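## Task

Rotate the three dice until their upward faces total 3, with each die lying completely on the mat and resting flat. Finish by opening the hands and pulling them away; the dice must stay correct without the robot holding them. If the robot tips over or ends up leaning, the task fails.

## Robot and tools

Robot: a wheeled cart with two arms (left_arm, right_arm), a head camera that pans and tilts, and a camera on each wrist. Cart footprint: 0.53 m wide, from x = -0.35 to 0.07 m. Each arm swings about a vertical pan axis at x = -0.060, y = +0.155 (left) or -0.155 m (right); its shoulder sits 0.03 m outward from that axis and 0.89 m high. Link lengths: upper arm 0.116, forearm 0.135, hand 0.162 m. The fixed-jaw tip reaches roughly 0.44 m from its pan axis at most and cannot go below about 0.55 m above the floor. Loose objects may occasionally get nudged by something external.

Frames: base frame has its origin on the floor between the drive wheels, x ahead, y to the left, z up. The reported left_hand and right_hand positions are in this frame and mark the fixed-jaw tip; a held object sits next to it on the swinging-jaw side. Hand axes: z along the fingers, y pointing from swinging jaw to fixed jaw. The odometry frame is the base frame as it was when the scene began; base_odometry counts wheel rotation, so wheel slip shows up as motion. Heading is positive leftward, range -3.142 to 3.142.

execute_actions: arguments "actions" (a list holding one action, or empty to just read state and images) and optional "cameras" (any of head_camera, left_wrist_camera, right_wrist_camera, or all; omitted/null means all, [] means none). An action may contain "base", "joints", or both, started together. "base" holds exactly one relative command: {"translate_m": d}, a straight drive of d metres from where the base last measured itself, positive forward, -1.4 to 1.4; or {"rotate_rad": d}, an in-place turn of d radians, positive counter-clockwise seen from above, -3.2 to 3.2. No sideways motion. "joints" is one flat dictionary keyed by joint name, each value an absolute target angle in radians (not an offset). Names and ranges: head_pan_rad -3.2..3.2 (0 ahead, positive left); head_tilt_rad -0.76..1.45 (0 level, positive down); for each arm prefix left_arm_ or right_arm_: shoulder_pan_rad -1.919..1.919, shoulder_lift_rad -1.745..1.745, elbow_flex_rad -1.69..1.58, wrist_flex_rad -1.658..1.658, wrist_roll_rad -2.743..2.841, gripper_rad 0..1.919. Joints left out keep pursuing previous targets silently. Any unknown key or out-of-range number rejects the whole call with no motion. The result gives state, base_status, joint_status, on_its_own (motion not commanded by this call) and one image per requested camera in the order on the "pictures" line. If a result reports a stop, later motion, wait and finished_scene calls in the same reply are skipped.

wait: {"seconds": 0 to 10}; commands nothing and returns state and images. zoom_image: {"camera": name, "region": [x0, y0, x1, y1]} in pixels of that camera's most recent full image, top-left origin, at most 504 x 504. finished_scene: {"scene": 1 or 2}; ends the scene irreversibly after the last command is held and reports success; the next task arrives in its result. Replying with no tool call ends everything.

Arm geometry. Pan: at 0 the left arm points left and the right arm right; positive is clockwise from above; straight ahead is +1.571 (left) and -1.571 (right). Bend: with lift, elbow and wrist all 0 the upper arm stands up tilted 0.24 rad outward and forearm and fingers are horizontal; positive values bend downward, and their sum is the finger angle below horizontal (1.571 = pointing down, which requires the forearm no more than 0.08 rad above level). Roll: -1.522 closes the jaws across the arm plane with the fixed jaw on the left looking outward; 1.619 puts it on the right; 0.049 closes them within the plane, fixed jaw below (level fingers) or toward the pan axis (fingers down). Jaw gap by gripper angle: 0 gives 0.003 m, 0.3 gives 0.026, 0.6 gives 0.049, 1 gives 0.076, 1.919 gives 0.106. The hand body protrudes about 0.08 m above level fingers with the fixed jaw left, below them with it right, so keep it left when working over a table.

Gripping: a target below the touching angle squeezes, strongest about 0.2 rad below; going lower adds nothing and may trip the jaw. A holding jaw shows "off_target"; "done" means empty or a weak grip.

Status words: "done" (for the base, wheels turned fully even if slipping); "off_target" (resting short, maybe still pushing: load sag, obstruction or tripped motor); "time_out" (target dropped, holds in place). "joint command not followed" plus a cause line means a self-collision check between arm links or between the two arms refused that arm's targets (the gripper still moves); those joints show "not_followed" and may be retried on later actions until valid. To stop a blocked joint from pushing, send its current reading as target.

Sag: loaded joints settle off target in the gravity direction; compensate next time by the last error. Hand positions can be off by a few cm per arm.

Overload: a motor stuck over about 0.30 rad from target for about 2 s trips to 20 % torque without notice; the robot keeps acting between calls, so assume a trip when you see this. Reset: once the reading is steady, command 0.2 rad from it, opposite the original target (or 0.04 rad beyond the range end; for a jaw, the end). Payload per hand about 0.4 kg at full reach, 0.7 kg within 0.28 m of the pan axis; both hands close in about 1 kg. Long holds heat motors: warning from 55 °C, and at 70 °C an OVER-TEMPERATURE FAULT halts the arm and limps hot joints; affected keys read "limit_stop_at_motor_heat", so resend them. Heat persists across scenes.

Travel pose: pan -1.75 (left) / 1.75 (right), lift 0.05, elbow 1.35, wrist_flex -1.55, wrist_roll -1.52. Stow in two steps away from loose items: wrist joints first, then the other three; leaving stow, don't move wrists first. Stowed, a spin needs a free 0.44 m circle around the origin. Near a desk, turning or reversing can snag the cart rear and topple the robot; pulls or pushes, especially pulling something ahead, can tip it. Never let the arms or hands collide or press on each other hard. Avoid drops, slips, slams and forceful shoves.

Each tool is called after "Call:" as name([rows], argument=value, ...), one row to a line, values as JSON.

## Session

I'll start by looking at the current state.

Call:
execute_actions(actions=[])

Scene clock: 0.00 s.
base_odometry: x=+0.000 y=+0.000 heading=+0.000 (m, m, rad; odometry frame)
base_status: not commanded
joint_positions: head_pan_rad=-0.009 head_tilt_rad=+0.023 left_arm_shoulder_pan_rad=-1.751 left_arm_shoulder_lift_rad=+0.067 left_arm_elbow_flex_rad=+1.318 left_arm_wrist_flex_rad=-1.505 left_arm_wrist_roll_rad=-1.538 left_arm_gripper_rad=+1.920 right_arm_shoulder_pan_rad=+1.748 right_arm_shoulder_lift_rad=-0.010 right_arm_elbow_flex_rad=+1.391 right_arm_wrist_flex_rad=-1.619 right_arm_wrist_roll_rad=-1.514 right_arm_gripper_rad=+1.920
joint_status: not commanded
left_hand: x=-0.3097 y=+0.1017 z=+0.8919 quat_wxyz=(-0.073, -0.661, -0.055, +0.745) (m; base frame)
right_hand: x=-0.3015 y=-0.1196 z=+0.9130 quat_wxyz=(-0.073, +0.616, -0.052, -0.783) (m; base frame)
pictures: head_camera, left_wrist_camera, right_wrist_camera
Images, in order (width x height): head_camera 644x476, left_wrist_camera 644x476, right_wrist_camera 644x476.

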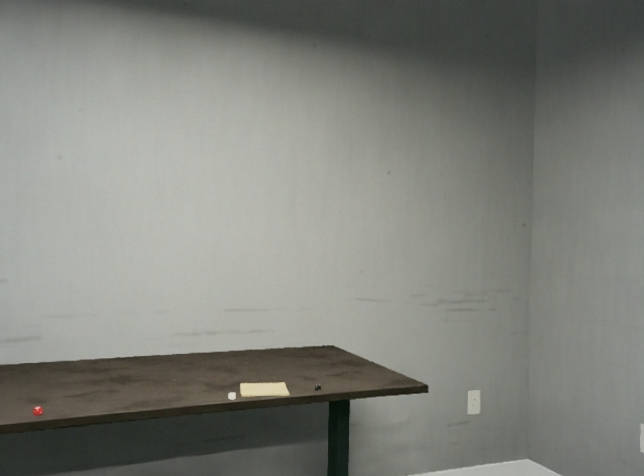

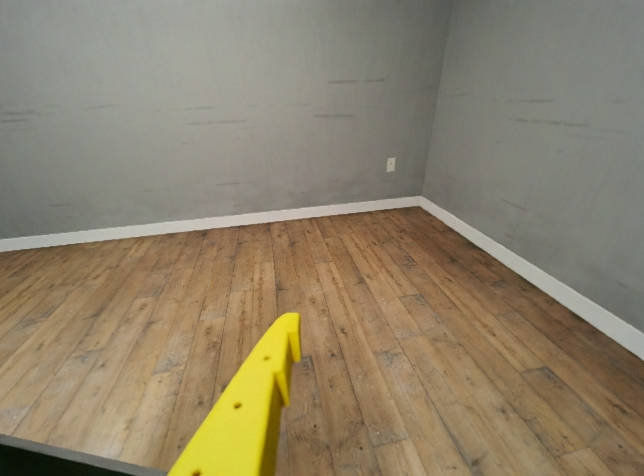

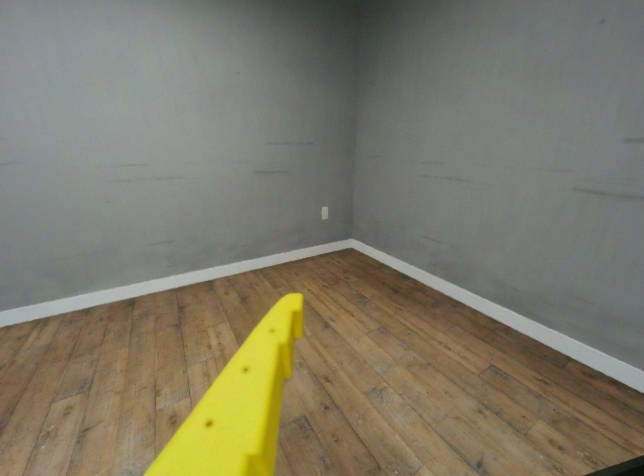

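Call:
execute_actions([
  {"joints": {"head_tilt_rad": 0.4, "head_pan_rad": 0.2}},
], cameras=["head_camera"])

Scene clock: 3.67 s.
base_odometry: x=+0.000 y=+0.000 heading=+0.000 (m, m, rad; odometry frame)
base_status: not commanded
joint_positions: head_pan_rad=+0.190 head_tilt_rad=+0.393 left_arm_shoulder_pan_rad=-1.751 left_arm_shoulder_lift_rad=+0.067 left_arm_elbow_flex_rad=+1.318 left_arm_wrist_flex_rad=-1.505 left_arm_wrist_roll_rad=-1.538 left_arm_gripper_rad=+1.920 right_arm_shoulder_pan_rad=+1.748 right_arm_shoulder_lift_rad=-0.010 right_arm_elbow_flex_rad=+1.391 right_arm_wrist_flex_rad=-1.619 right_arm_wrist_roll_rad=-1.514 right_arm_gripper_rad=+1.920
joint_status: all done
left_hand: x=-0.3097 y=+0.1017 z=+0.8919 quat_wxyz=(-0.073, -0.661, -0.055, +0.745) (m; base frame)
right_hand: x=-0.3015 y=-0.1196 z=+0.9130 quat_wxyz=(-0.073, +0.616, -0.052, -0.783) (m; base frame)
pictures: head_camera
Images, in order (width x height): head_camera 644x476.

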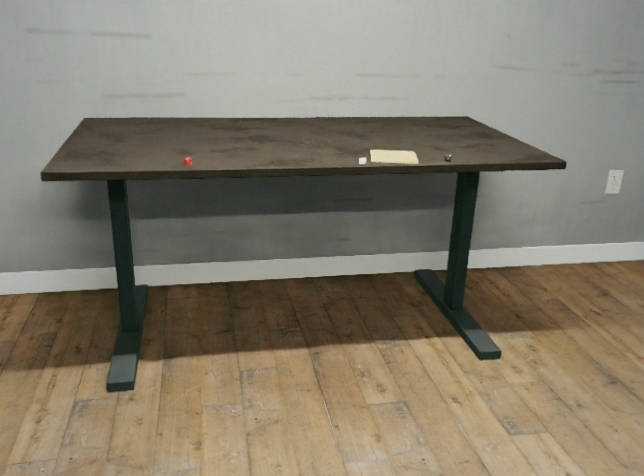

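Call:
execute_actions([
  {"base": {"rotate_rad": 0.33}, "joints": {"head_pan_rad": 0.0, "head_tilt_rad": 0.5}},
], cameras=[])

Call:
execute_actions([
  {"base": {"translate_m": 1.1}},
], cameras=["head_camera"])

Scene clock: 46.57 s.
base_odometry: x=-0.001 y=+0.000 heading=+0.328 (m, m, rad; odometry frame)
base_status: done
joint_positions: head_pan_rad=+0.010 head_tilt_rad=+0.494 left_arm_shoulder_pan_rad=-1.751 left_arm_shoulder_lift_rad=+0.067 left_arm_elbow_flex_rad=+1.318 left_arm_wrist_flex_rad=-1.505 left_arm_wrist_roll_rad=-1.538 left_arm_gripper_rad=+1.920 right_arm_shoulder_pan_rad=+1.748 right_arm_shoulder_lift_rad=-0.010 right_arm_elbow_flex_rad=+1.391 right_arm_wrist_flex_rad=-1.619 right_arm_wrist_roll_rad=-1.514 right_arm_gripper_rad=+1.920
joint_status: all done
left_hand: x=-0.3097 y=+0.1017 z=+0.8919 quat_wxyz=(-0.073, -0.661, -0.055, +0.745) (m; base frame)
right_hand: x=-0.3015 y=-0.1196 z=+0.9130 quat_wxyz=(-0.073, +0.616, -0.052, -0.783) (m; base frame)
pictures: none
No camera images: the call's "cameras" was empty. Leave "cameras" out to get every camera's image.

Scene clock: 52.90 s.
base_odometry: x=+1.039 y=+0.358 heading=+0.330 (m, m, rad; odometry frame)
base_status: done
joint_positions: head_pan_rad=+0.010 head_tilt_rad=+0.494 left_arm_shoulder_pan_rad=-1.751 left_arm_shoulder_lift_rad=+0.067 left_arm_elbow_flex_rad=+1.318 left_arm_wrist_flex_rad=-1.505 left_arm_wrist_roll_rad=-1.538 left_arm_gripper_rad=+1.920 right_arm_shoulder_pan_rad=+1.748 right_arm_shoulder_lift_rad=-0.010 right_arm_elbow_flex_rad=+1.391 right_arm_wrist_flex_rad=-1.619 right_arm_wrist_roll_rad=-1.514 right_arm_gripper_rad=+1.920
joint_status: not commanded
left_hand: x=-0.3097 y=+0.1017 z=+0.8919 quat_wxyz=(-0.073, -0.661, -0.055, +0.745) (m; base frame)
right_hand: x=-0.3015 y=-0.1196 z=+0.9130 quat_wxyz=(-0.073, +0.616, -0.052, -0.783) (m; base frame)
pictures: head_camera
Images, in order (width x height): head_camera 644x476.

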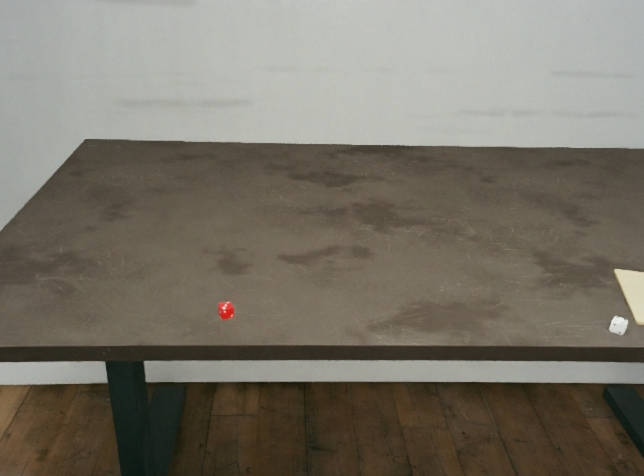

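Call:
zoom_image(camera="head_camera", region=[186, 280, 266, 340])

Call:
zoom_image(camera="head_camera", region=[564, 260, 644, 350])

Region (186, 280, 266, 340) of head_camera's 644x476 image, scaled by 6.300; it fills the top 378 rows of this view, and the rest is white.

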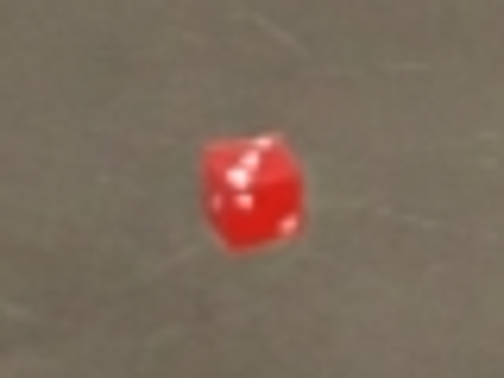

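Region (564, 260, 644, 350) of head_camera's 644x476 image, scaled by 5.600.

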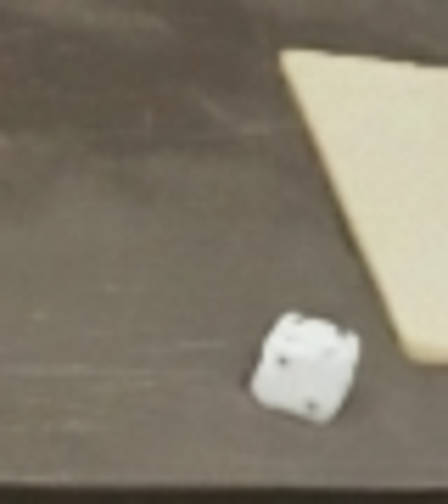

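Call:
execute_actions([
  {"joints": {"left_arm_shoulder_pan_rad": 1.5, "left_arm_shoulder_lift_rad": 0.0, "left_arm_elbow_flex_rad": 1.2, "right_arm_shoulder_pan_rad": -1.5, "right_arm_shoulder_lift_rad": 0.0, "right_arm_elbow_flex_rad": 1.2, "head_tilt_rad": 0.8}},
], cameras=["head_camera"])

Scene clock: 74.07 s.
base_odometry: x=+1.039 y=+0.358 heading=+0.330 (m, m, rad; odometry frame)
base_status: not commanded
joint_positions: head_pan_rad=+0.010 head_tilt_rad=+0.795 left_arm_shoulder_pan_rad=+1.490 left_arm_shoulder_lift_rad=+0.030 left_arm_elbow_flex_rad=+1.228 left_arm_wrist_flex_rad=-1.505 left_arm_wrist_roll_rad=-1.538 left_arm_gripper_rad=+1.920 right_arm_shoulder_pan_rad=-1.492 right_arm_shoulder_lift_rad=+0.004 right_arm_elbow_flex_rad=+1.228 right_arm_wrist_flex_rad=-1.619 right_arm_wrist_roll_rad=-1.514 right_arm_gripper_rad=+1.920
joint_status: all done
left_hand: x=+0.2024 y=+0.1839 z=+0.9181 quat_wxyz=(+0.788, -0.020, +0.614, +0.038) (m; base frame)
right_hand: x=+0.1972 y=-0.1676 z=+0.9413 quat_wxyz=(+0.829, +0.020, +0.558, -0.036) (m; base frame)
pictures: head_camera
Images, in order (width x height): head_camera 644x476.

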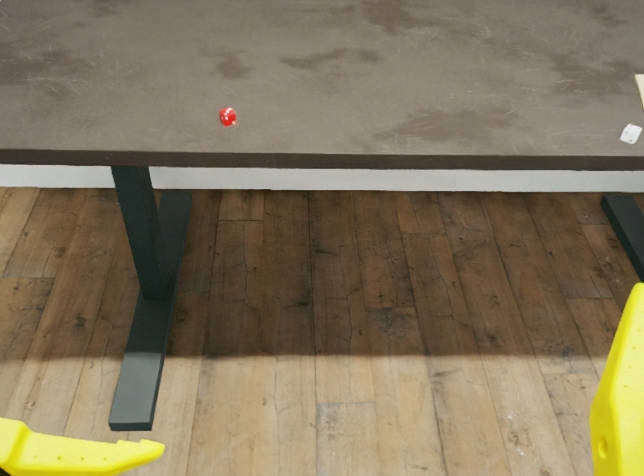

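Call:
execute_actions([
  {"base": {"translate_m": 0.4}, "joints": {"left_arm_shoulder_pan_rad": 1.6, "left_arm_shoulder_lift_rad": 0.1, "left_arm_elbow_flex_rad": 0.0, "left_arm_wrist_flex_rad": 1.47, "left_arm_wrist_roll_rad": 0.35, "left_arm_gripper_rad": 0.9, "head_tilt_rad": 1.0}},
], cameras=["head_camera", "left_wrist_camera"])

Scene clock: 89.60 s.
base_odometry: x=+1.417 y=+0.488 heading=+0.332 (m, m, rad; odometry frame)
base_status: done
joint_positions: head_pan_rad=+0.010 head_tilt_rad=+0.995 left_arm_shoulder_pan_rad=+1.590 left_arm_shoulder_lift_rad=+0.113 left_arm_elbow_flex_rad=+0.034 left_arm_wrist_flex_rad=+1.463 left_arm_wrist_roll_rad=+0.342 left_arm_gripper_rad=+0.908 right_arm_shoulder_pan_rad=-1.492 right_arm_shoulder_lift_rad=+0.004 right_arm_elbow_flex_rad=+1.226 right_arm_wrist_flex_rad=-1.619 right_arm_wrist_roll_rad=-1.514 right_arm_gripper_rad=+1.920
joint_status: all done
left_hand: x=+0.1312 y=+0.1486 z=+0.8279 quat_wxyz=(-0.012, -0.797, +0.604, +0.016) (m; base frame)
right_hand: x=+0.1973 y=-0.1676 z=+0.9416 quat_wxyz=(+0.830, +0.020, +0.557, -0.036) (m; base frame)
pictures: head_camera, left_wrist_camera
Images, in order (width x height): head_camera 644x476, left_wrist_camera 644x476.

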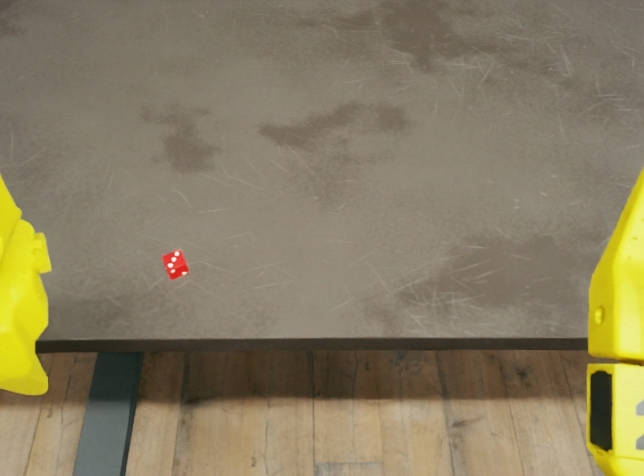

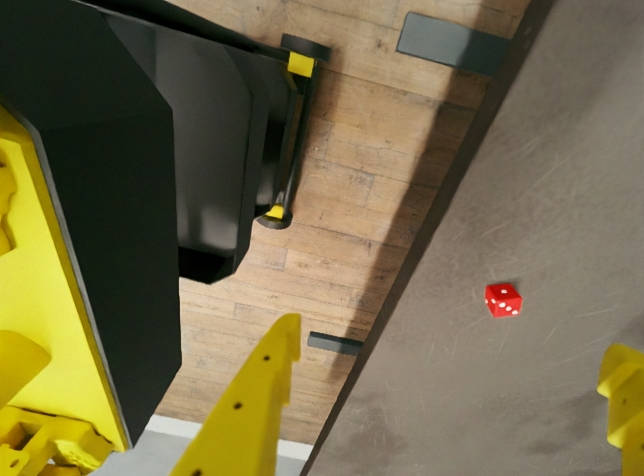

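Call:
execute_actions([
  {"base": {"translate_m": 0.08}, "joints": {"head_tilt_rad": 1.1}},
], cameras=["head_camera", "left_wrist_camera"])

Scene clock: 96.10 s.
base_odometry: x=+1.493 y=+0.514 heading=+0.333 (m, m, rad; odometry frame)
base_status: done
joint_positions: head_pan_rad=+0.010 head_tilt_rad=+1.095 left_arm_shoulder_pan_rad=+1.590 left_arm_shoulder_lift_rad=+0.113 left_arm_elbow_flex_rad=+0.034 left_arm_wrist_flex_rad=+1.463 left_arm_wrist_roll_rad=+0.342 left_arm_gripper_rad=+0.908 right_arm_shoulder_pan_rad=-1.492 right_arm_shoulder_lift_rad=+0.004 right_arm_elbow_flex_rad=+1.226 right_arm_wrist_flex_rad=-1.619 right_arm_wrist_roll_rad=-1.514 right_arm_gripper_rad=+1.920
joint_status: all done
left_hand: x=+0.1312 y=+0.1486 z=+0.8279 quat_wxyz=(-0.012, -0.797, +0.604, +0.016) (m; base frame)
right_hand: x=+0.1973 y=-0.1676 z=+0.9416 quat_wxyz=(+0.830, +0.020, +0.557, -0.036) (m; base frame)
pictures: head_camera, left_wrist_camera
Images, in order (width x height): head_camera 644x476, left_wrist_camera 644x476.

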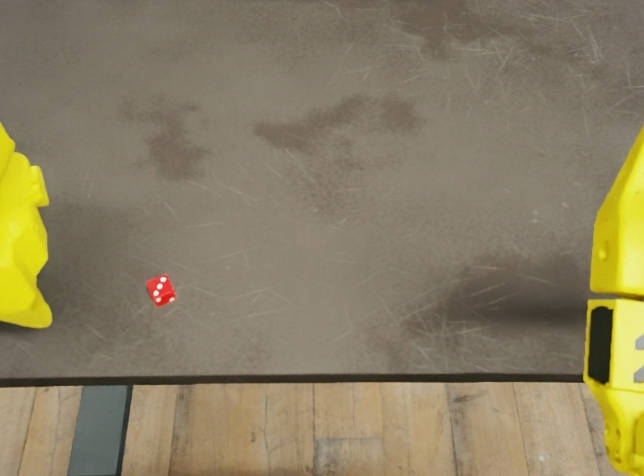

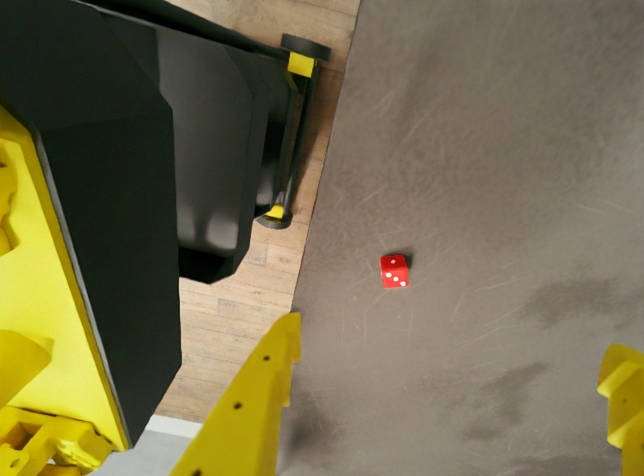

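Call:
execute_actions([
  {"joints": {"left_arm_shoulder_pan_rad": 1.73, "left_arm_shoulder_lift_rad": 0.325, "left_arm_elbow_flex_rad": -0.1, "left_arm_wrist_flex_rad": 1.31, "left_arm_wrist_roll_rad": 0.48}},
], cameras=["head_camera", "left_wrist_camera"])

Scene clock: 107.33 s.
base_odometry: x=+1.493 y=+0.514 heading=+0.333 (m, m, rad; odometry frame)
base_status: not commanded
joint_positions: head_pan_rad=+0.010 head_tilt_rad=+1.095 left_arm_shoulder_pan_rad=+1.721 left_arm_shoulder_lift_rad=+0.335 left_arm_elbow_flex_rad=-0.065 left_arm_wrist_flex_rad=+1.317 left_arm_wrist_roll_rad=+0.472 left_arm_gripper_rad=+0.908 right_arm_shoulder_pan_rad=-1.492 right_arm_shoulder_lift_rad=+0.004 right_arm_elbow_flex_rad=+1.226 right_arm_wrist_flex_rad=-1.619 right_arm_wrist_roll_rad=-1.514 right_arm_gripper_rad=+1.920
joint_status: all done
left_hand: x=+0.1526 y=+0.1193 z=+0.7997 quat_wxyz=(-0.004, -0.797, +0.604, +0.007) (m; base frame)
right_hand: x=+0.1973 y=-0.1676 z=+0.9416 quat_wxyz=(+0.830, +0.020, +0.557, -0.036) (m; base frame)
pictures: head_camera, left_wrist_camera
Images, in order (width x height): head_camera 644x476, left_wrist_camera 644x476.

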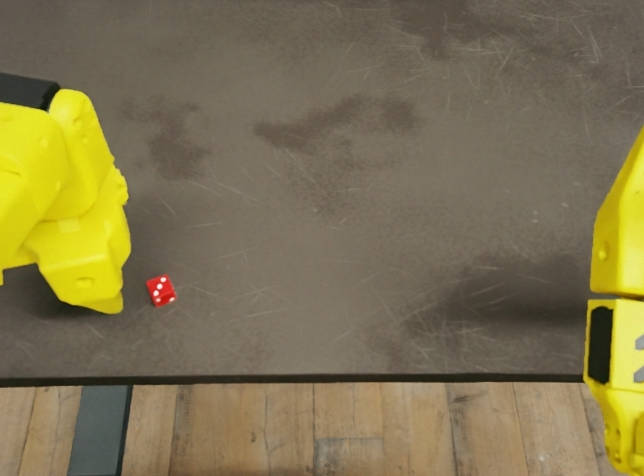

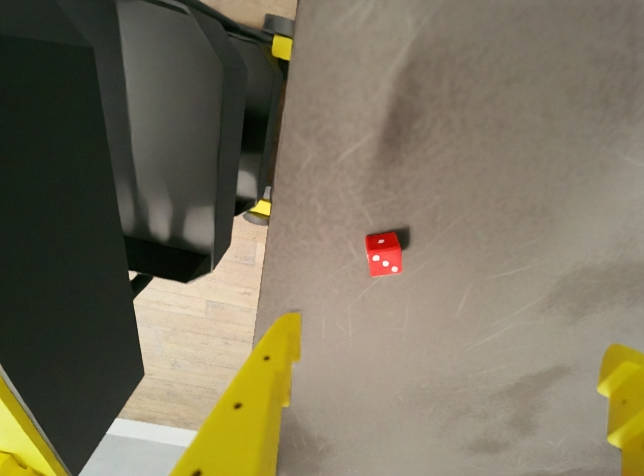

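Call:
execute_actions([
  {"joints": {"left_arm_shoulder_lift_rad": 0.46, "left_arm_elbow_flex_rad": 0.005, "left_arm_wrist_flex_rad": 1.055}},
], cameras=["head_camera", "left_wrist_camera"])

Scene clock: 120.80 s.
base_odometry: x=+1.493 y=+0.514 heading=+0.333 (m, m, rad; odometry frame)
base_status: not commanded
joint_positions: head_pan_rad=+0.010 head_tilt_rad=+1.095 left_arm_shoulder_pan_rad=+1.721 left_arm_shoulder_lift_rad=+0.472 left_arm_elbow_flex_rad=+0.007 left_arm_wrist_flex_rad=+1.061 left_arm_wrist_roll_rad=+0.472 left_arm_gripper_rad=+0.908 right_arm_shoulder_pan_rad=-1.492 right_arm_shoulder_lift_rad=+0.004 right_arm_elbow_flex_rad=+1.226 right_arm_wrist_flex_rad=-1.619 right_arm_wrist_roll_rad=-1.514 right_arm_gripper_rad=+1.920
joint_status: all done
left_hand: x=+0.1634 y=+0.1176 z=+0.7633 quat_wxyz=(+0.007, -0.797, +0.604, -0.014) (m; base frame)
right_hand: x=+0.1973 y=-0.1676 z=+0.9416 quat_wxyz=(+0.830, +0.020, +0.557, -0.036) (m; base frame)
pictures: head_camera, left_wrist_camera
Images, in order (width x height): head_camera 644x476, left_wrist_camera 644x476.

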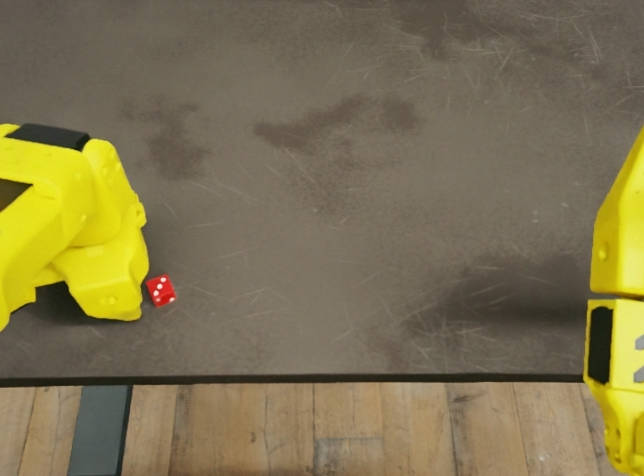

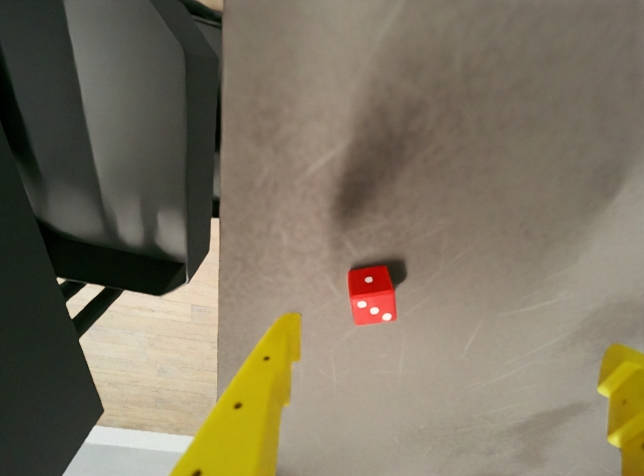

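Call:
execute_actions([
  {"joints": {"left_arm_shoulder_lift_rad": 0.61, "left_arm_elbow_flex_rad": -0.06, "left_arm_wrist_flex_rad": 0.995}},
], cameras=["head_camera", "left_wrist_camera"])

Scene clock: 128.07 s.
base_odometry: x=+1.493 y=+0.514 heading=+0.333 (m, m, rad; odometry frame)
base_status: not commanded
joint_positions: head_pan_rad=+0.010 head_tilt_rad=+1.095 left_arm_shoulder_pan_rad=+1.721 left_arm_shoulder_lift_rad=+0.622 left_arm_elbow_flex_rad=-0.029 left_arm_wrist_flex_rad=+1.003 left_arm_wrist_roll_rad=+0.472 left_arm_gripper_rad=+0.908 right_arm_shoulder_pan_rad=-1.492 right_arm_shoulder_lift_rad=+0.004 right_arm_elbow_flex_rad=+1.226 right_arm_wrist_flex_rad=-1.619 right_arm_wrist_roll_rad=-1.514 right_arm_gripper_rad=+1.920
joint_status: all done
left_hand: x=+0.1592 y=+0.1183 z=+0.7377 quat_wxyz=(-0.006, -0.797, +0.604, +0.011) (m; base frame)
right_hand: x=+0.1973 y=-0.1676 z=+0.9416 quat_wxyz=(+0.830, +0.020, +0.557, -0.036) (m; base frame)
pictures: head_camera, left_wrist_camera
Images, in order (width x height): head_camera 644x476, left_wrist_camera 644x476.

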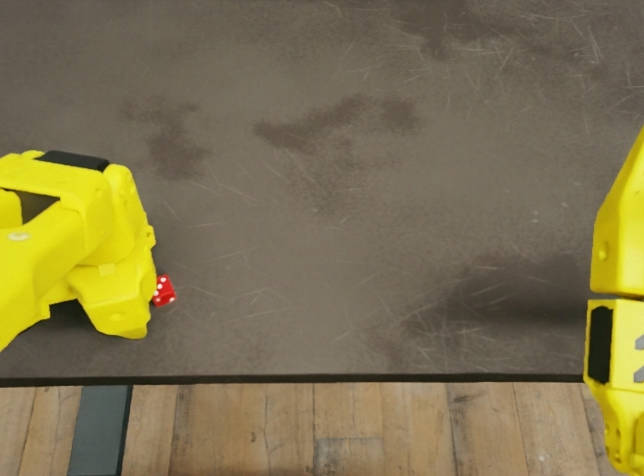

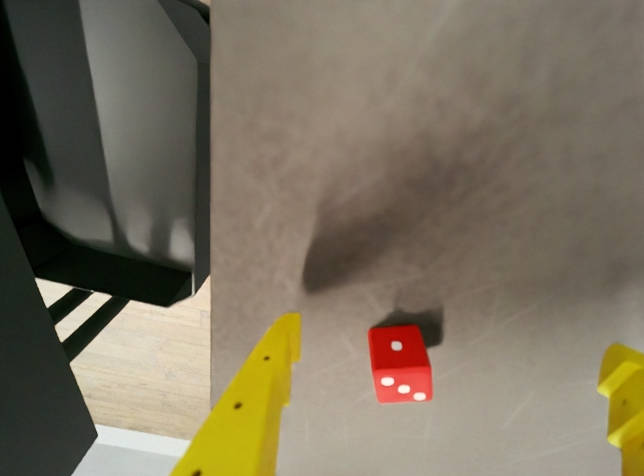

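Call:
execute_actions([
  {"joints": {"left_arm_shoulder_pan_rad": 1.775, "left_arm_shoulder_lift_rad": 0.761, "left_arm_elbow_flex_rad": -0.245, "left_arm_wrist_flex_rad": 1.006, "left_arm_wrist_roll_rad": 0.525}},
], cameras=["head_camera", "left_wrist_camera"])

Scene clock: 136.47 s.
base_odometry: x=+1.493 y=+0.514 heading=+0.333 (m, m, rad; odometry frame)
base_status: not commanded
joint_positions: head_pan_rad=+0.010 head_tilt_rad=+1.095 left_arm_shoulder_pan_rad=+1.767 left_arm_shoulder_lift_rad=+0.763 left_arm_elbow_flex_rad=-0.217 left_arm_wrist_flex_rad=+1.006 left_arm_wrist_roll_rad=+0.516 left_arm_gripper_rad=+0.908 right_arm_shoulder_pan_rad=-1.492 right_arm_shoulder_lift_rad=+0.004 right_arm_elbow_flex_rad=+1.226 right_arm_wrist_flex_rad=-1.619 right_arm_wrist_roll_rad=-1.514 right_arm_gripper_rad=+1.920
joint_status: all done
left_hand: x=+0.1771 y=+0.1040 z=+0.7297 quat_wxyz=(+0.004, -0.796, +0.605, -0.008) (m; base frame)
right_hand: x=+0.1973 y=-0.1676 z=+0.9416 quat_wxyz=(+0.830, +0.020, +0.557, -0.036) (m; base frame)
pictures: head_camera, left_wrist_camera
Images, in order (width x height): head_camera 644x476, left_wrist_camera 644x476.

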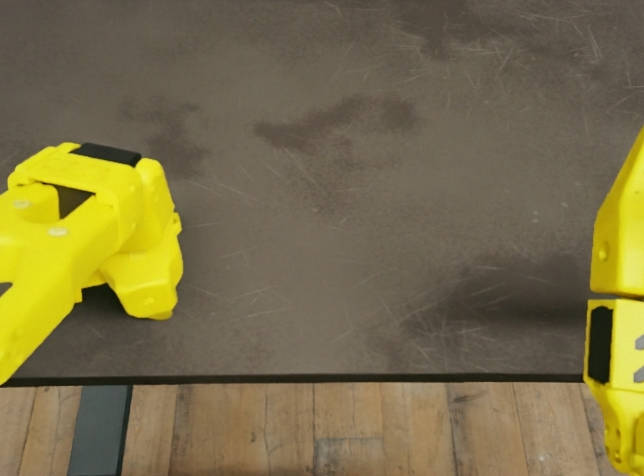

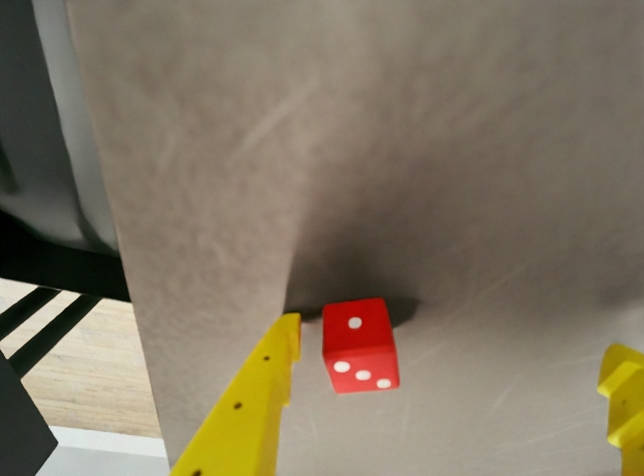

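Call:
execute_actions([
  {"joints": {"left_arm_gripper_rad": 0.06}},
], cameras=["left_wrist_camera"])

Scene clock: 140.50 s.
base_odometry: x=+1.493 y=+0.514 heading=+0.333 (m, m, rad; odometry frame)
base_status: not commanded
joint_positions: head_pan_rad=+0.010 head_tilt_rad=+1.095 left_arm_shoulder_pan_rad=+1.767 left_arm_shoulder_lift_rad=+0.765 left_arm_elbow_flex_rad=-0.236 left_arm_wrist_flex_rad=+1.006 left_arm_wrist_roll_rad=+0.516 left_arm_gripper_rad=+0.176 right_arm_shoulder_pan_rad=-1.492 right_arm_shoulder_lift_rad=+0.004 right_arm_elbow_flex_rad=+1.226 right_arm_wrist_flex_rad=-1.619 right_arm_wrist_roll_rad=-1.514 right_arm_gripper_rad=+1.920
joint_status: left_arm_gripper_rad off_target (ended at +0.176, target +0.060)
left_hand: x=+0.1809 y=+0.1032 z=+0.7315 quat_wxyz=(+0.008, -0.796, +0.605, -0.016) (m; base frame)
right_hand: x=+0.1973 y=-0.1676 z=+0.9416 quat_wxyz=(+0.830, +0.020, +0.557, -0.036) (m; base frame)
pictures: left_wrist_camera
Images, in order (width x height): left_wrist_camera 644x476.

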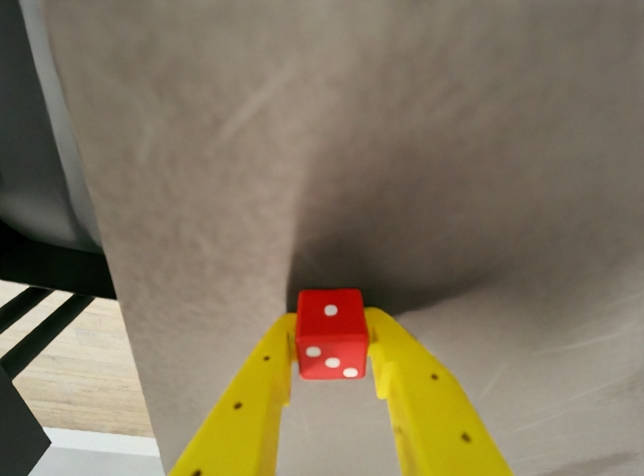

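Call:
execute_actions([
  {"joints": {"left_arm_shoulder_lift_rad": 0.45, "left_arm_elbow_flex_rad": -0.1, "left_arm_wrist_flex_rad": 1.2}},
], cameras=[])

Call:
execute_actions([
  {"base": {"translate_m": -0.6}, "joints": {"left_arm_shoulder_pan_rad": 1.6, "left_arm_shoulder_lift_rad": 0.1, "left_arm_elbow_flex_rad": 0.9, "left_arm_wrist_flex_rad": -1.0, "left_arm_wrist_roll_rad": -1.522, "head_tilt_rad": 0.7}},
], cameras=["head_camera", "left_wrist_camera"])

Scene clock: 157.83 s.
base_odometry: x=+1.493 y=+0.514 heading=+0.333 (m, m, rad; odometry frame)
base_status: not commanded
joint_positions: head_pan_rad=+0.010 head_tilt_rad=+1.095 left_arm_shoulder_pan_rad=+1.767 left_arm_shoulder_lift_rad=+0.497 left_arm_elbow_flex_rad=-0.099 left_arm_wrist_flex_rad=+1.191 left_arm_wrist_roll_rad=+0.516 left_arm_gripper_rad=+0.176 right_arm_shoulder_pan_rad=-1.492 right_arm_shoulder_lift_rad=+0.004 right_arm_elbow_flex_rad=+1.226 right_arm_wrist_flex_rad=-1.619 right_arm_wrist_roll_rad=-1.514 right_arm_gripper_rad=+1.920
joint_status: all done
left_hand: x=+0.1601 y=+0.1073 z=+0.7718 quat_wxyz=(-0.004, -0.796, +0.605, +0.008) (m; base frame)
right_hand: x=+0.1973 y=-0.1676 z=+0.9416 quat_wxyz=(+0.830, +0.020, +0.557, -0.036) (m; base frame)
pictures: none
No camera images: the call's "cameras" was empty. Leave "cameras" out to get every camera's image.

Scene clock: 161.70 s.
base_odometry: x=+0.926 y=+0.318 heading=+0.333 (m, m, rad; odometry frame)
base_status: done
joint_positions: head_pan_rad=+0.010 head_tilt_rad=+0.714 left_arm_shoulder_pan_rad=+1.609 left_arm_shoulder_lift_rad=+0.135 left_arm_elbow_flex_rad=+0.901 left_arm_wrist_flex_rad=-0.984 left_arm_wrist_roll_rad=-1.513 left_arm_gripper_rad=+0.176 right_arm_shoulder_pan_rad=-1.492 right_arm_shoulder_lift_rad=+0.004 right_arm_elbow_flex_rad=+1.226 right_arm_wrist_flex_rad=-1.619 right_arm_wrist_roll_rad=-1.514 right_arm_gripper_rad=+1.920
joint_status: all done
left_hand: x=+0.2469 y=+0.1511 z=+0.8798 quat_wxyz=(+0.688, +0.010, +0.725, -0.016) (m; base frame)
right_hand: x=+0.1973 y=-0.1676 z=+0.9416 quat_wxyz=(+0.830, +0.020, +0.557, -0.036) (m; base frame)
pictures: head_camera, left_wrist_camera
Images, in order (width x height): head_camera 644x476, left_wrist_camera 644x476.

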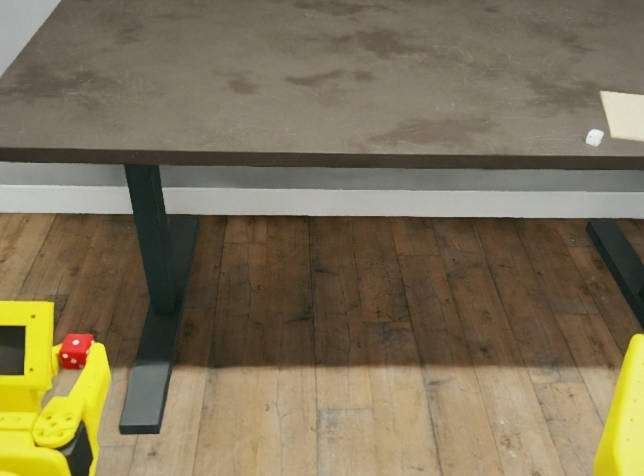

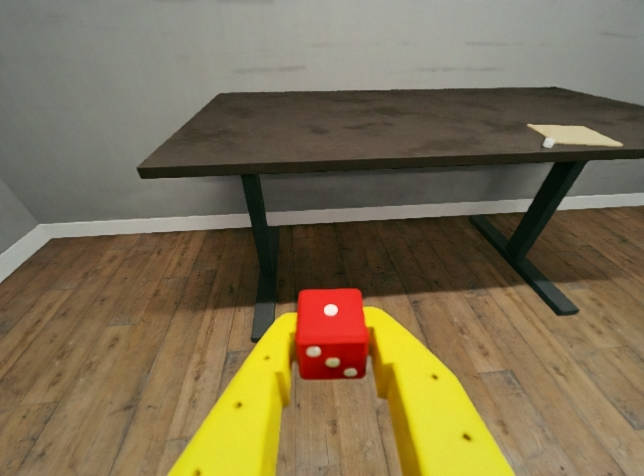

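Call:
execute_actions([
  {"base": {"rotate_rad": -0.9}},
], cameras=[])

Call:
execute_actions([
  {"base": {"translate_m": 0.6}},
], cameras=[])

Call:
execute_actions([
  {"base": {"rotate_rad": 0.9}, "joints": {"head_tilt_rad": 0.9}},
], cameras=["head_camera"])

Scene clock: 172.67 s.
base_odometry: x=+0.925 y=+0.318 heading=-0.566 (m, m, rad; odometry frame)
base_status: done
joint_positions: head_pan_rad=+0.010 head_tilt_rad=+0.714 left_arm_shoulder_pan_rad=+1.609 left_arm_shoulder_lift_rad=+0.135 left_arm_elbow_flex_rad=+0.901 left_arm_wrist_flex_rad=-0.984 left_arm_wrist_roll_rad=-1.513 left_arm_gripper_rad=+0.176 right_arm_shoulder_pan_rad=-1.492 right_arm_shoulder_lift_rad=+0.004 right_arm_elbow_flex_rad=+1.226 right_arm_wrist_flex_rad=-1.619 right_arm_wrist_roll_rad=-1.514 right_arm_gripper_rad=+1.920
joint_status: not commanded
left_hand: x=+0.2469 y=+0.1511 z=+0.8798 quat_wxyz=(+0.688, +0.010, +0.725, -0.016) (m; base frame)
right_hand: x=+0.1973 y=-0.1676 z=+0.9416 quat_wxyz=(+0.830, +0.020, +0.557, -0.036) (m; base frame)
pictures: none
No camera images: the call's "cameras" was empty. Leave "cameras" out to get every camera's image.

Scene clock: 176.50 s.
base_odometry: x=+1.431 y=-0.006 heading=-0.567 (m, m, rad; odometry frame)
base_status: done
joint_positions: head_pan_rad=+0.010 head_tilt_rad=+0.714 left_arm_shoulder_pan_rad=+1.609 left_arm_shoulder_lift_rad=+0.135 left_arm_elbow_flex_rad=+0.901 left_arm_wrist_flex_rad=-0.984 left_arm_wrist_roll_rad=-1.513 left_arm_gripper_rad=+0.176 right_arm_shoulder_pan_rad=-1.492 right_arm_shoulder_lift_rad=+0.004 right_arm_elbow_flex_rad=+1.226 right_arm_wrist_flex_rad=-1.619 right_arm_wrist_roll_rad=-1.514 right_arm_gripper_rad=+1.920
joint_status: not commanded
left_hand: x=+0.2469 y=+0.1511 z=+0.8798 quat_wxyz=(+0.688, +0.010, +0.725, -0.016) (m; base frame)
right_hand: x=+0.1973 y=-0.1676 z=+0.9416 quat_wxyz=(+0.830, +0.020, +0.557, -0.036) (m; base frame)
pictures: none
No camera images: the call's "cameras" was empty. Leave "cameras" out to get every camera's image.

Scene clock: 178.33 s.
base_odometry: x=+1.430 y=-0.005 heading=+0.331 (m, m, rad; odometry frame)
base_status: done
joint_positions: head_pan_rad=+0.010 head_tilt_rad=+0.895 left_arm_shoulder_pan_rad=+1.609 left_arm_shoulder_lift_rad=+0.135 left_arm_elbow_flex_rad=+0.901 left_arm_wrist_flex_rad=-0.984 left_arm_wrist_roll_rad=-1.513 left_arm_gripper_rad=+0.176 right_arm_shoulder_pan_rad=-1.492 right_arm_shoulder_lift_rad=+0.004 right_arm_elbow_flex_rad=+1.226 right_arm_wrist_flex_rad=-1.619 right_arm_wrist_roll_rad=-1.514 right_arm_gripper_rad=+1.920
joint_status: all done
left_hand: x=+0.2469 y=+0.1511 z=+0.8798 quat_wxyz=(+0.688, +0.010, +0.725, -0.016) (m; base frame)
right_hand: x=+0.1973 y=-0.1676 z=+0.9416 quat_wxyz=(+0.830, +0.020, +0.557, -0.036) (m; base frame)
pictures: head_camera
Images, in order (width x height): head_camera 644x476.

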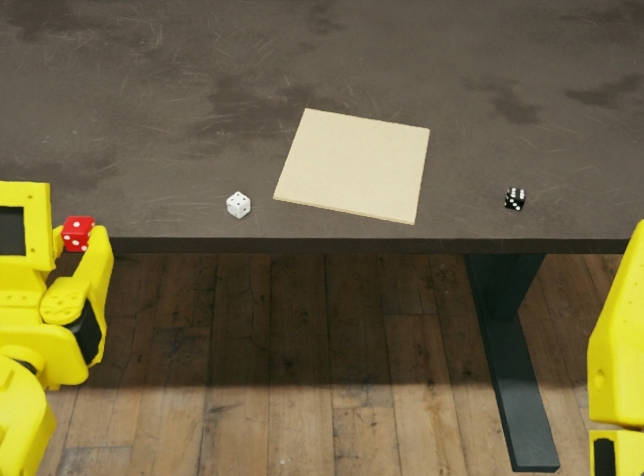

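Call:
zoom_image(camera="head_camera", region=[200, 170, 280, 230])

Call:
zoom_image(camera="head_camera", region=[475, 170, 555, 230])

Region (200, 170, 280, 230) of head_camera's 644x476 image, scaled by 6.300; it fills the top 378 rows of this view, and the rest is white.

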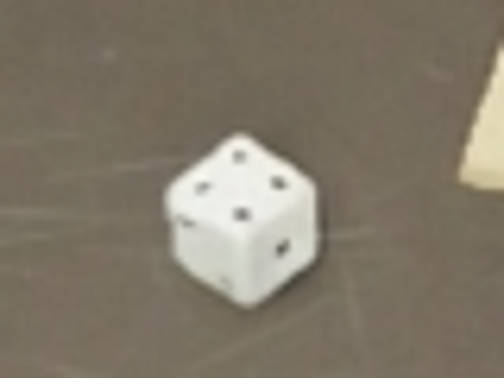

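Region (475, 170, 555, 230) of head_camera's 644x476 image, scaled by 6.300; it fills the top 378 rows of this view, and the rest is white.

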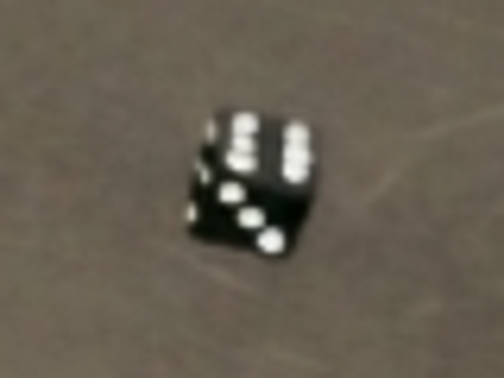

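Call:
execute_actions([
  {"base": {"translate_m": 0.22}, "joints": {"right_arm_shoulder_pan_rad": -1.473, "right_arm_shoulder_lift_rad": 0.64, "right_arm_elbow_flex_rad": -0.69, "right_arm_wrist_flex_rad": 1.57, "right_arm_wrist_roll_rad": -1.69, "right_arm_gripper_rad": 0.9, "head_tilt_rad": 1.1}},
], cameras=["head_camera", "right_wrist_camera"])

Scene clock: 221.10 s.
base_odometry: x=+1.638 y=+0.067 heading=+0.333 (m, m, rad; odometry frame)
base_status: done
joint_positions: head_pan_rad=+0.010 head_tilt_rad=+1.095 left_arm_shoulder_pan_rad=+1.609 left_arm_shoulder_lift_rad=+0.135 left_arm_elbow_flex_rad=+0.901 left_arm_wrist_flex_rad=-0.984 left_arm_wrist_roll_rad=-1.513 left_arm_gripper_rad=+0.176 right_arm_shoulder_pan_rad=-1.483 right_arm_shoulder_lift_rad=+0.668 right_arm_elbow_flex_rad=-0.653 right_arm_wrist_flex_rad=+1.563 right_arm_wrist_roll_rad=-1.680 right_arm_gripper_rad=+0.910
joint_status: all done
left_hand: x=+0.2469 y=+0.1511 z=+0.8798 quat_wxyz=(+0.688, +0.010, +0.725, -0.016) (m; base frame)
right_hand: x=+0.1966 y=-0.1700 z=+0.8076 quat_wxyz=(-0.004, +0.123, +0.992, +0.000) (m; base frame)
pictures: head_camera, right_wrist_camera
Images, in order (width x height): head_camera 644x476, right_wrist_camera 644x476.

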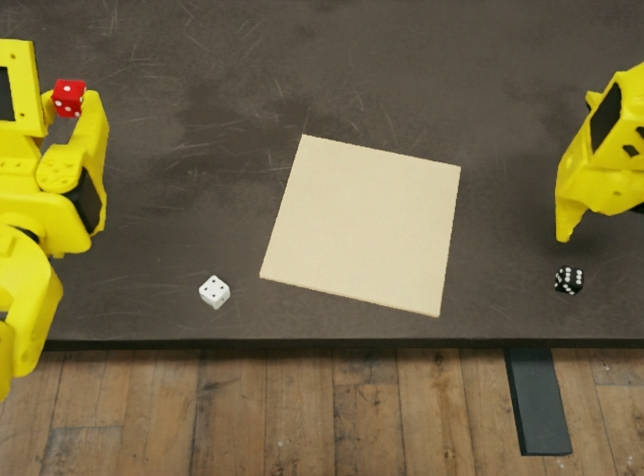

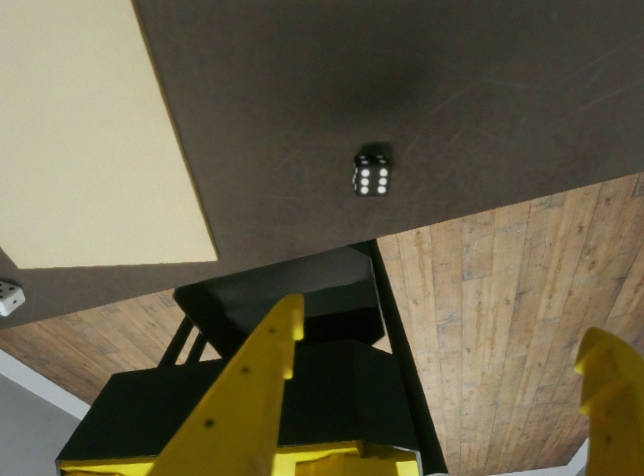

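Call:
execute_actions([
  {"joints": {"right_arm_shoulder_pan_rad": -1.44, "right_arm_shoulder_lift_rad": 0.765, "right_arm_elbow_flex_rad": -0.582, "right_arm_wrist_flex_rad": 1.26, "right_arm_wrist_roll_rad": -1.66}},
], cameras=["head_camera", "right_wrist_camera"])

Scene clock: 231.63 s.
base_odometry: x=+1.638 y=+0.067 heading=+0.333 (m, m, rad; odometry frame)
base_status: not commanded
joint_positions: head_pan_rad=+0.010 head_tilt_rad=+1.095 left_arm_shoulder_pan_rad=+1.609 left_arm_shoulder_lift_rad=+0.135 left_arm_elbow_flex_rad=+0.901 left_arm_wrist_flex_rad=-0.984 left_arm_wrist_roll_rad=-1.513 left_arm_gripper_rad=+0.176 right_arm_shoulder_pan_rad=-1.447 right_arm_shoulder_lift_rad=+0.788 right_arm_elbow_flex_rad=-0.577 right_arm_wrist_flex_rad=+1.270 right_arm_wrist_roll_rad=-1.671 right_arm_gripper_rad=+0.910
joint_status: all done
left_hand: x=+0.2469 y=+0.1511 z=+0.8798 quat_wxyz=(+0.688, +0.010, +0.725, -0.016) (m; base frame)
right_hand: x=+0.2173 y=-0.1817 z=+0.7708 quat_wxyz=(+0.046, +0.135, +0.990, +0.001) (m; base frame)
pictures: head_camera, right_wrist_camera
Images, in order (width x height): head_camera 644x476, right_wrist_camera 644x476.

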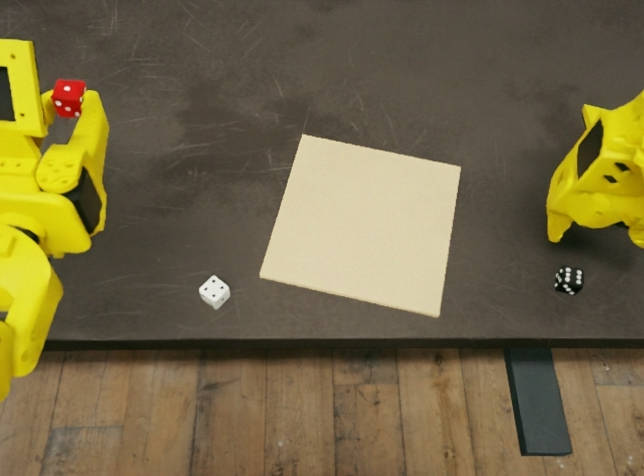

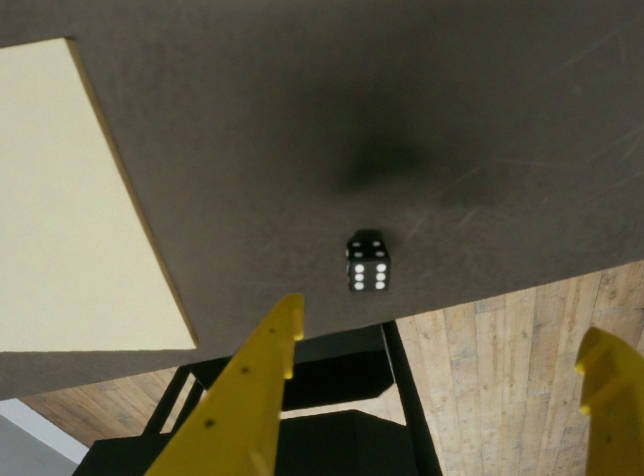

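Call:
execute_actions([
  {"joints": {"right_arm_shoulder_lift_rad": 0.794, "right_arm_elbow_flex_rad": -0.45, "right_arm_wrist_flex_rad": 1.166}},
], cameras=["head_camera", "right_wrist_camera"])

Scene clock: 239.60 s.
base_odometry: x=+1.638 y=+0.067 heading=+0.333 (m, m, rad; odometry frame)
base_status: not commanded
joint_positions: head_pan_rad=+0.010 head_tilt_rad=+1.095 left_arm_shoulder_pan_rad=+1.609 left_arm_shoulder_lift_rad=+0.135 left_arm_elbow_flex_rad=+0.901 left_arm_wrist_flex_rad=-0.984 left_arm_wrist_roll_rad=-1.513 left_arm_gripper_rad=+0.176 right_arm_shoulder_pan_rad=-1.447 right_arm_shoulder_lift_rad=+0.818 right_arm_elbow_flex_rad=-0.447 right_arm_wrist_flex_rad=+1.173 right_arm_wrist_roll_rad=-1.671 right_arm_gripper_rad=+0.910
joint_status: all done
left_hand: x=+0.2469 y=+0.1511 z=+0.8798 quat_wxyz=(+0.688, +0.010, +0.725, -0.016) (m; base frame)
right_hand: x=+0.2035 y=-0.1800 z=+0.7460 quat_wxyz=(+0.013, +0.136, +0.991, +0.000) (m; base frame)
pictures: head_camera, right_wrist_camera
Images, in order (width x height): head_camera 644x476, right_wrist_camera 644x476.

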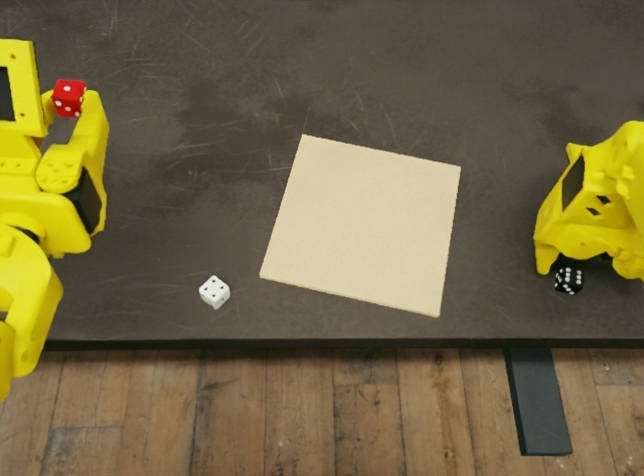

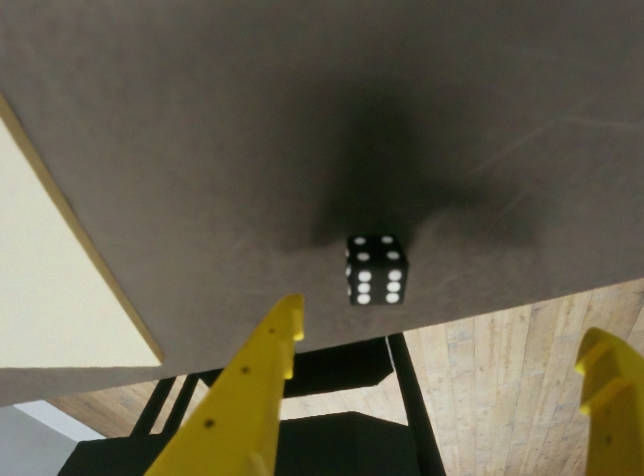

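Call:
execute_actions([
  {"joints": {"right_arm_shoulder_pan_rad": -1.42, "right_arm_shoulder_lift_rad": 0.876, "right_arm_elbow_flex_rad": -0.56, "right_arm_wrist_flex_rad": 1.156, "right_arm_wrist_roll_rad": -1.64}},
], cameras=["head_camera", "right_wrist_camera"])

Scene clock: 246.60 s.
base_odometry: x=+1.638 y=+0.067 heading=+0.333 (m, m, rad; odometry frame)
base_status: not commanded
joint_positions: head_pan_rad=+0.010 head_tilt_rad=+1.095 left_arm_shoulder_pan_rad=+1.609 left_arm_shoulder_lift_rad=+0.135 left_arm_elbow_flex_rad=+0.901 left_arm_wrist_flex_rad=-0.984 left_arm_wrist_roll_rad=-1.513 left_arm_gripper_rad=+0.176 right_arm_shoulder_pan_rad=-1.429 right_arm_shoulder_lift_rad=+0.900 right_arm_elbow_flex_rad=-0.524 right_arm_wrist_flex_rad=+1.164 right_arm_wrist_roll_rad=-1.651 right_arm_gripper_rad=+0.910
joint_status: all done
left_hand: x=+0.2469 y=+0.1511 z=+0.8798 quat_wxyz=(+0.688, +0.010, +0.725, -0.016) (m; base frame)
right_hand: x=+0.2075 y=-0.1855 z=+0.7370 quat_wxyz=(+0.016, +0.135, +0.991, +0.000) (m; base frame)
pictures: head_camera, right_wrist_camera
Images, in order (width x height): head_camera 644x476, right_wrist_camera 644x476.

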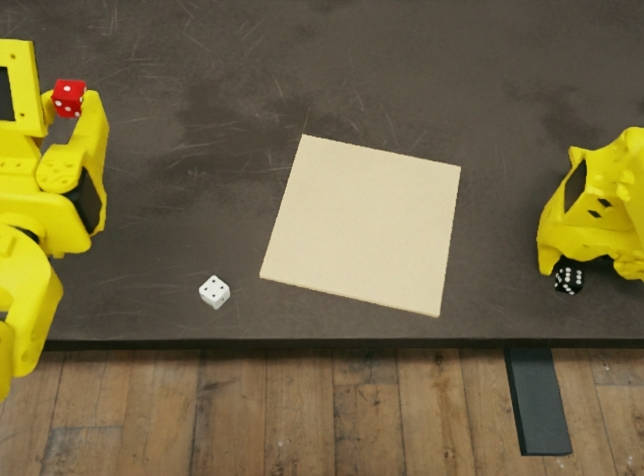

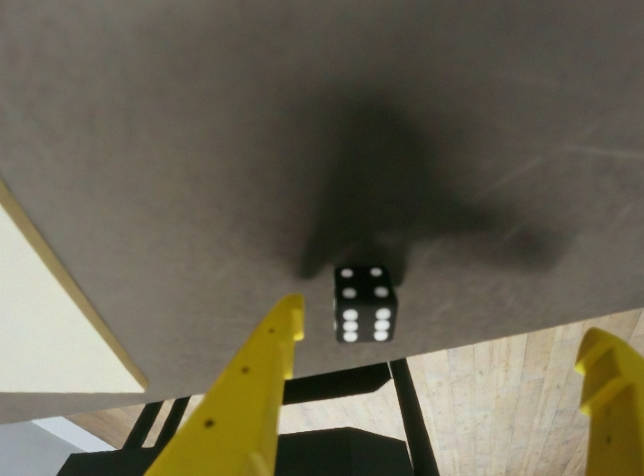

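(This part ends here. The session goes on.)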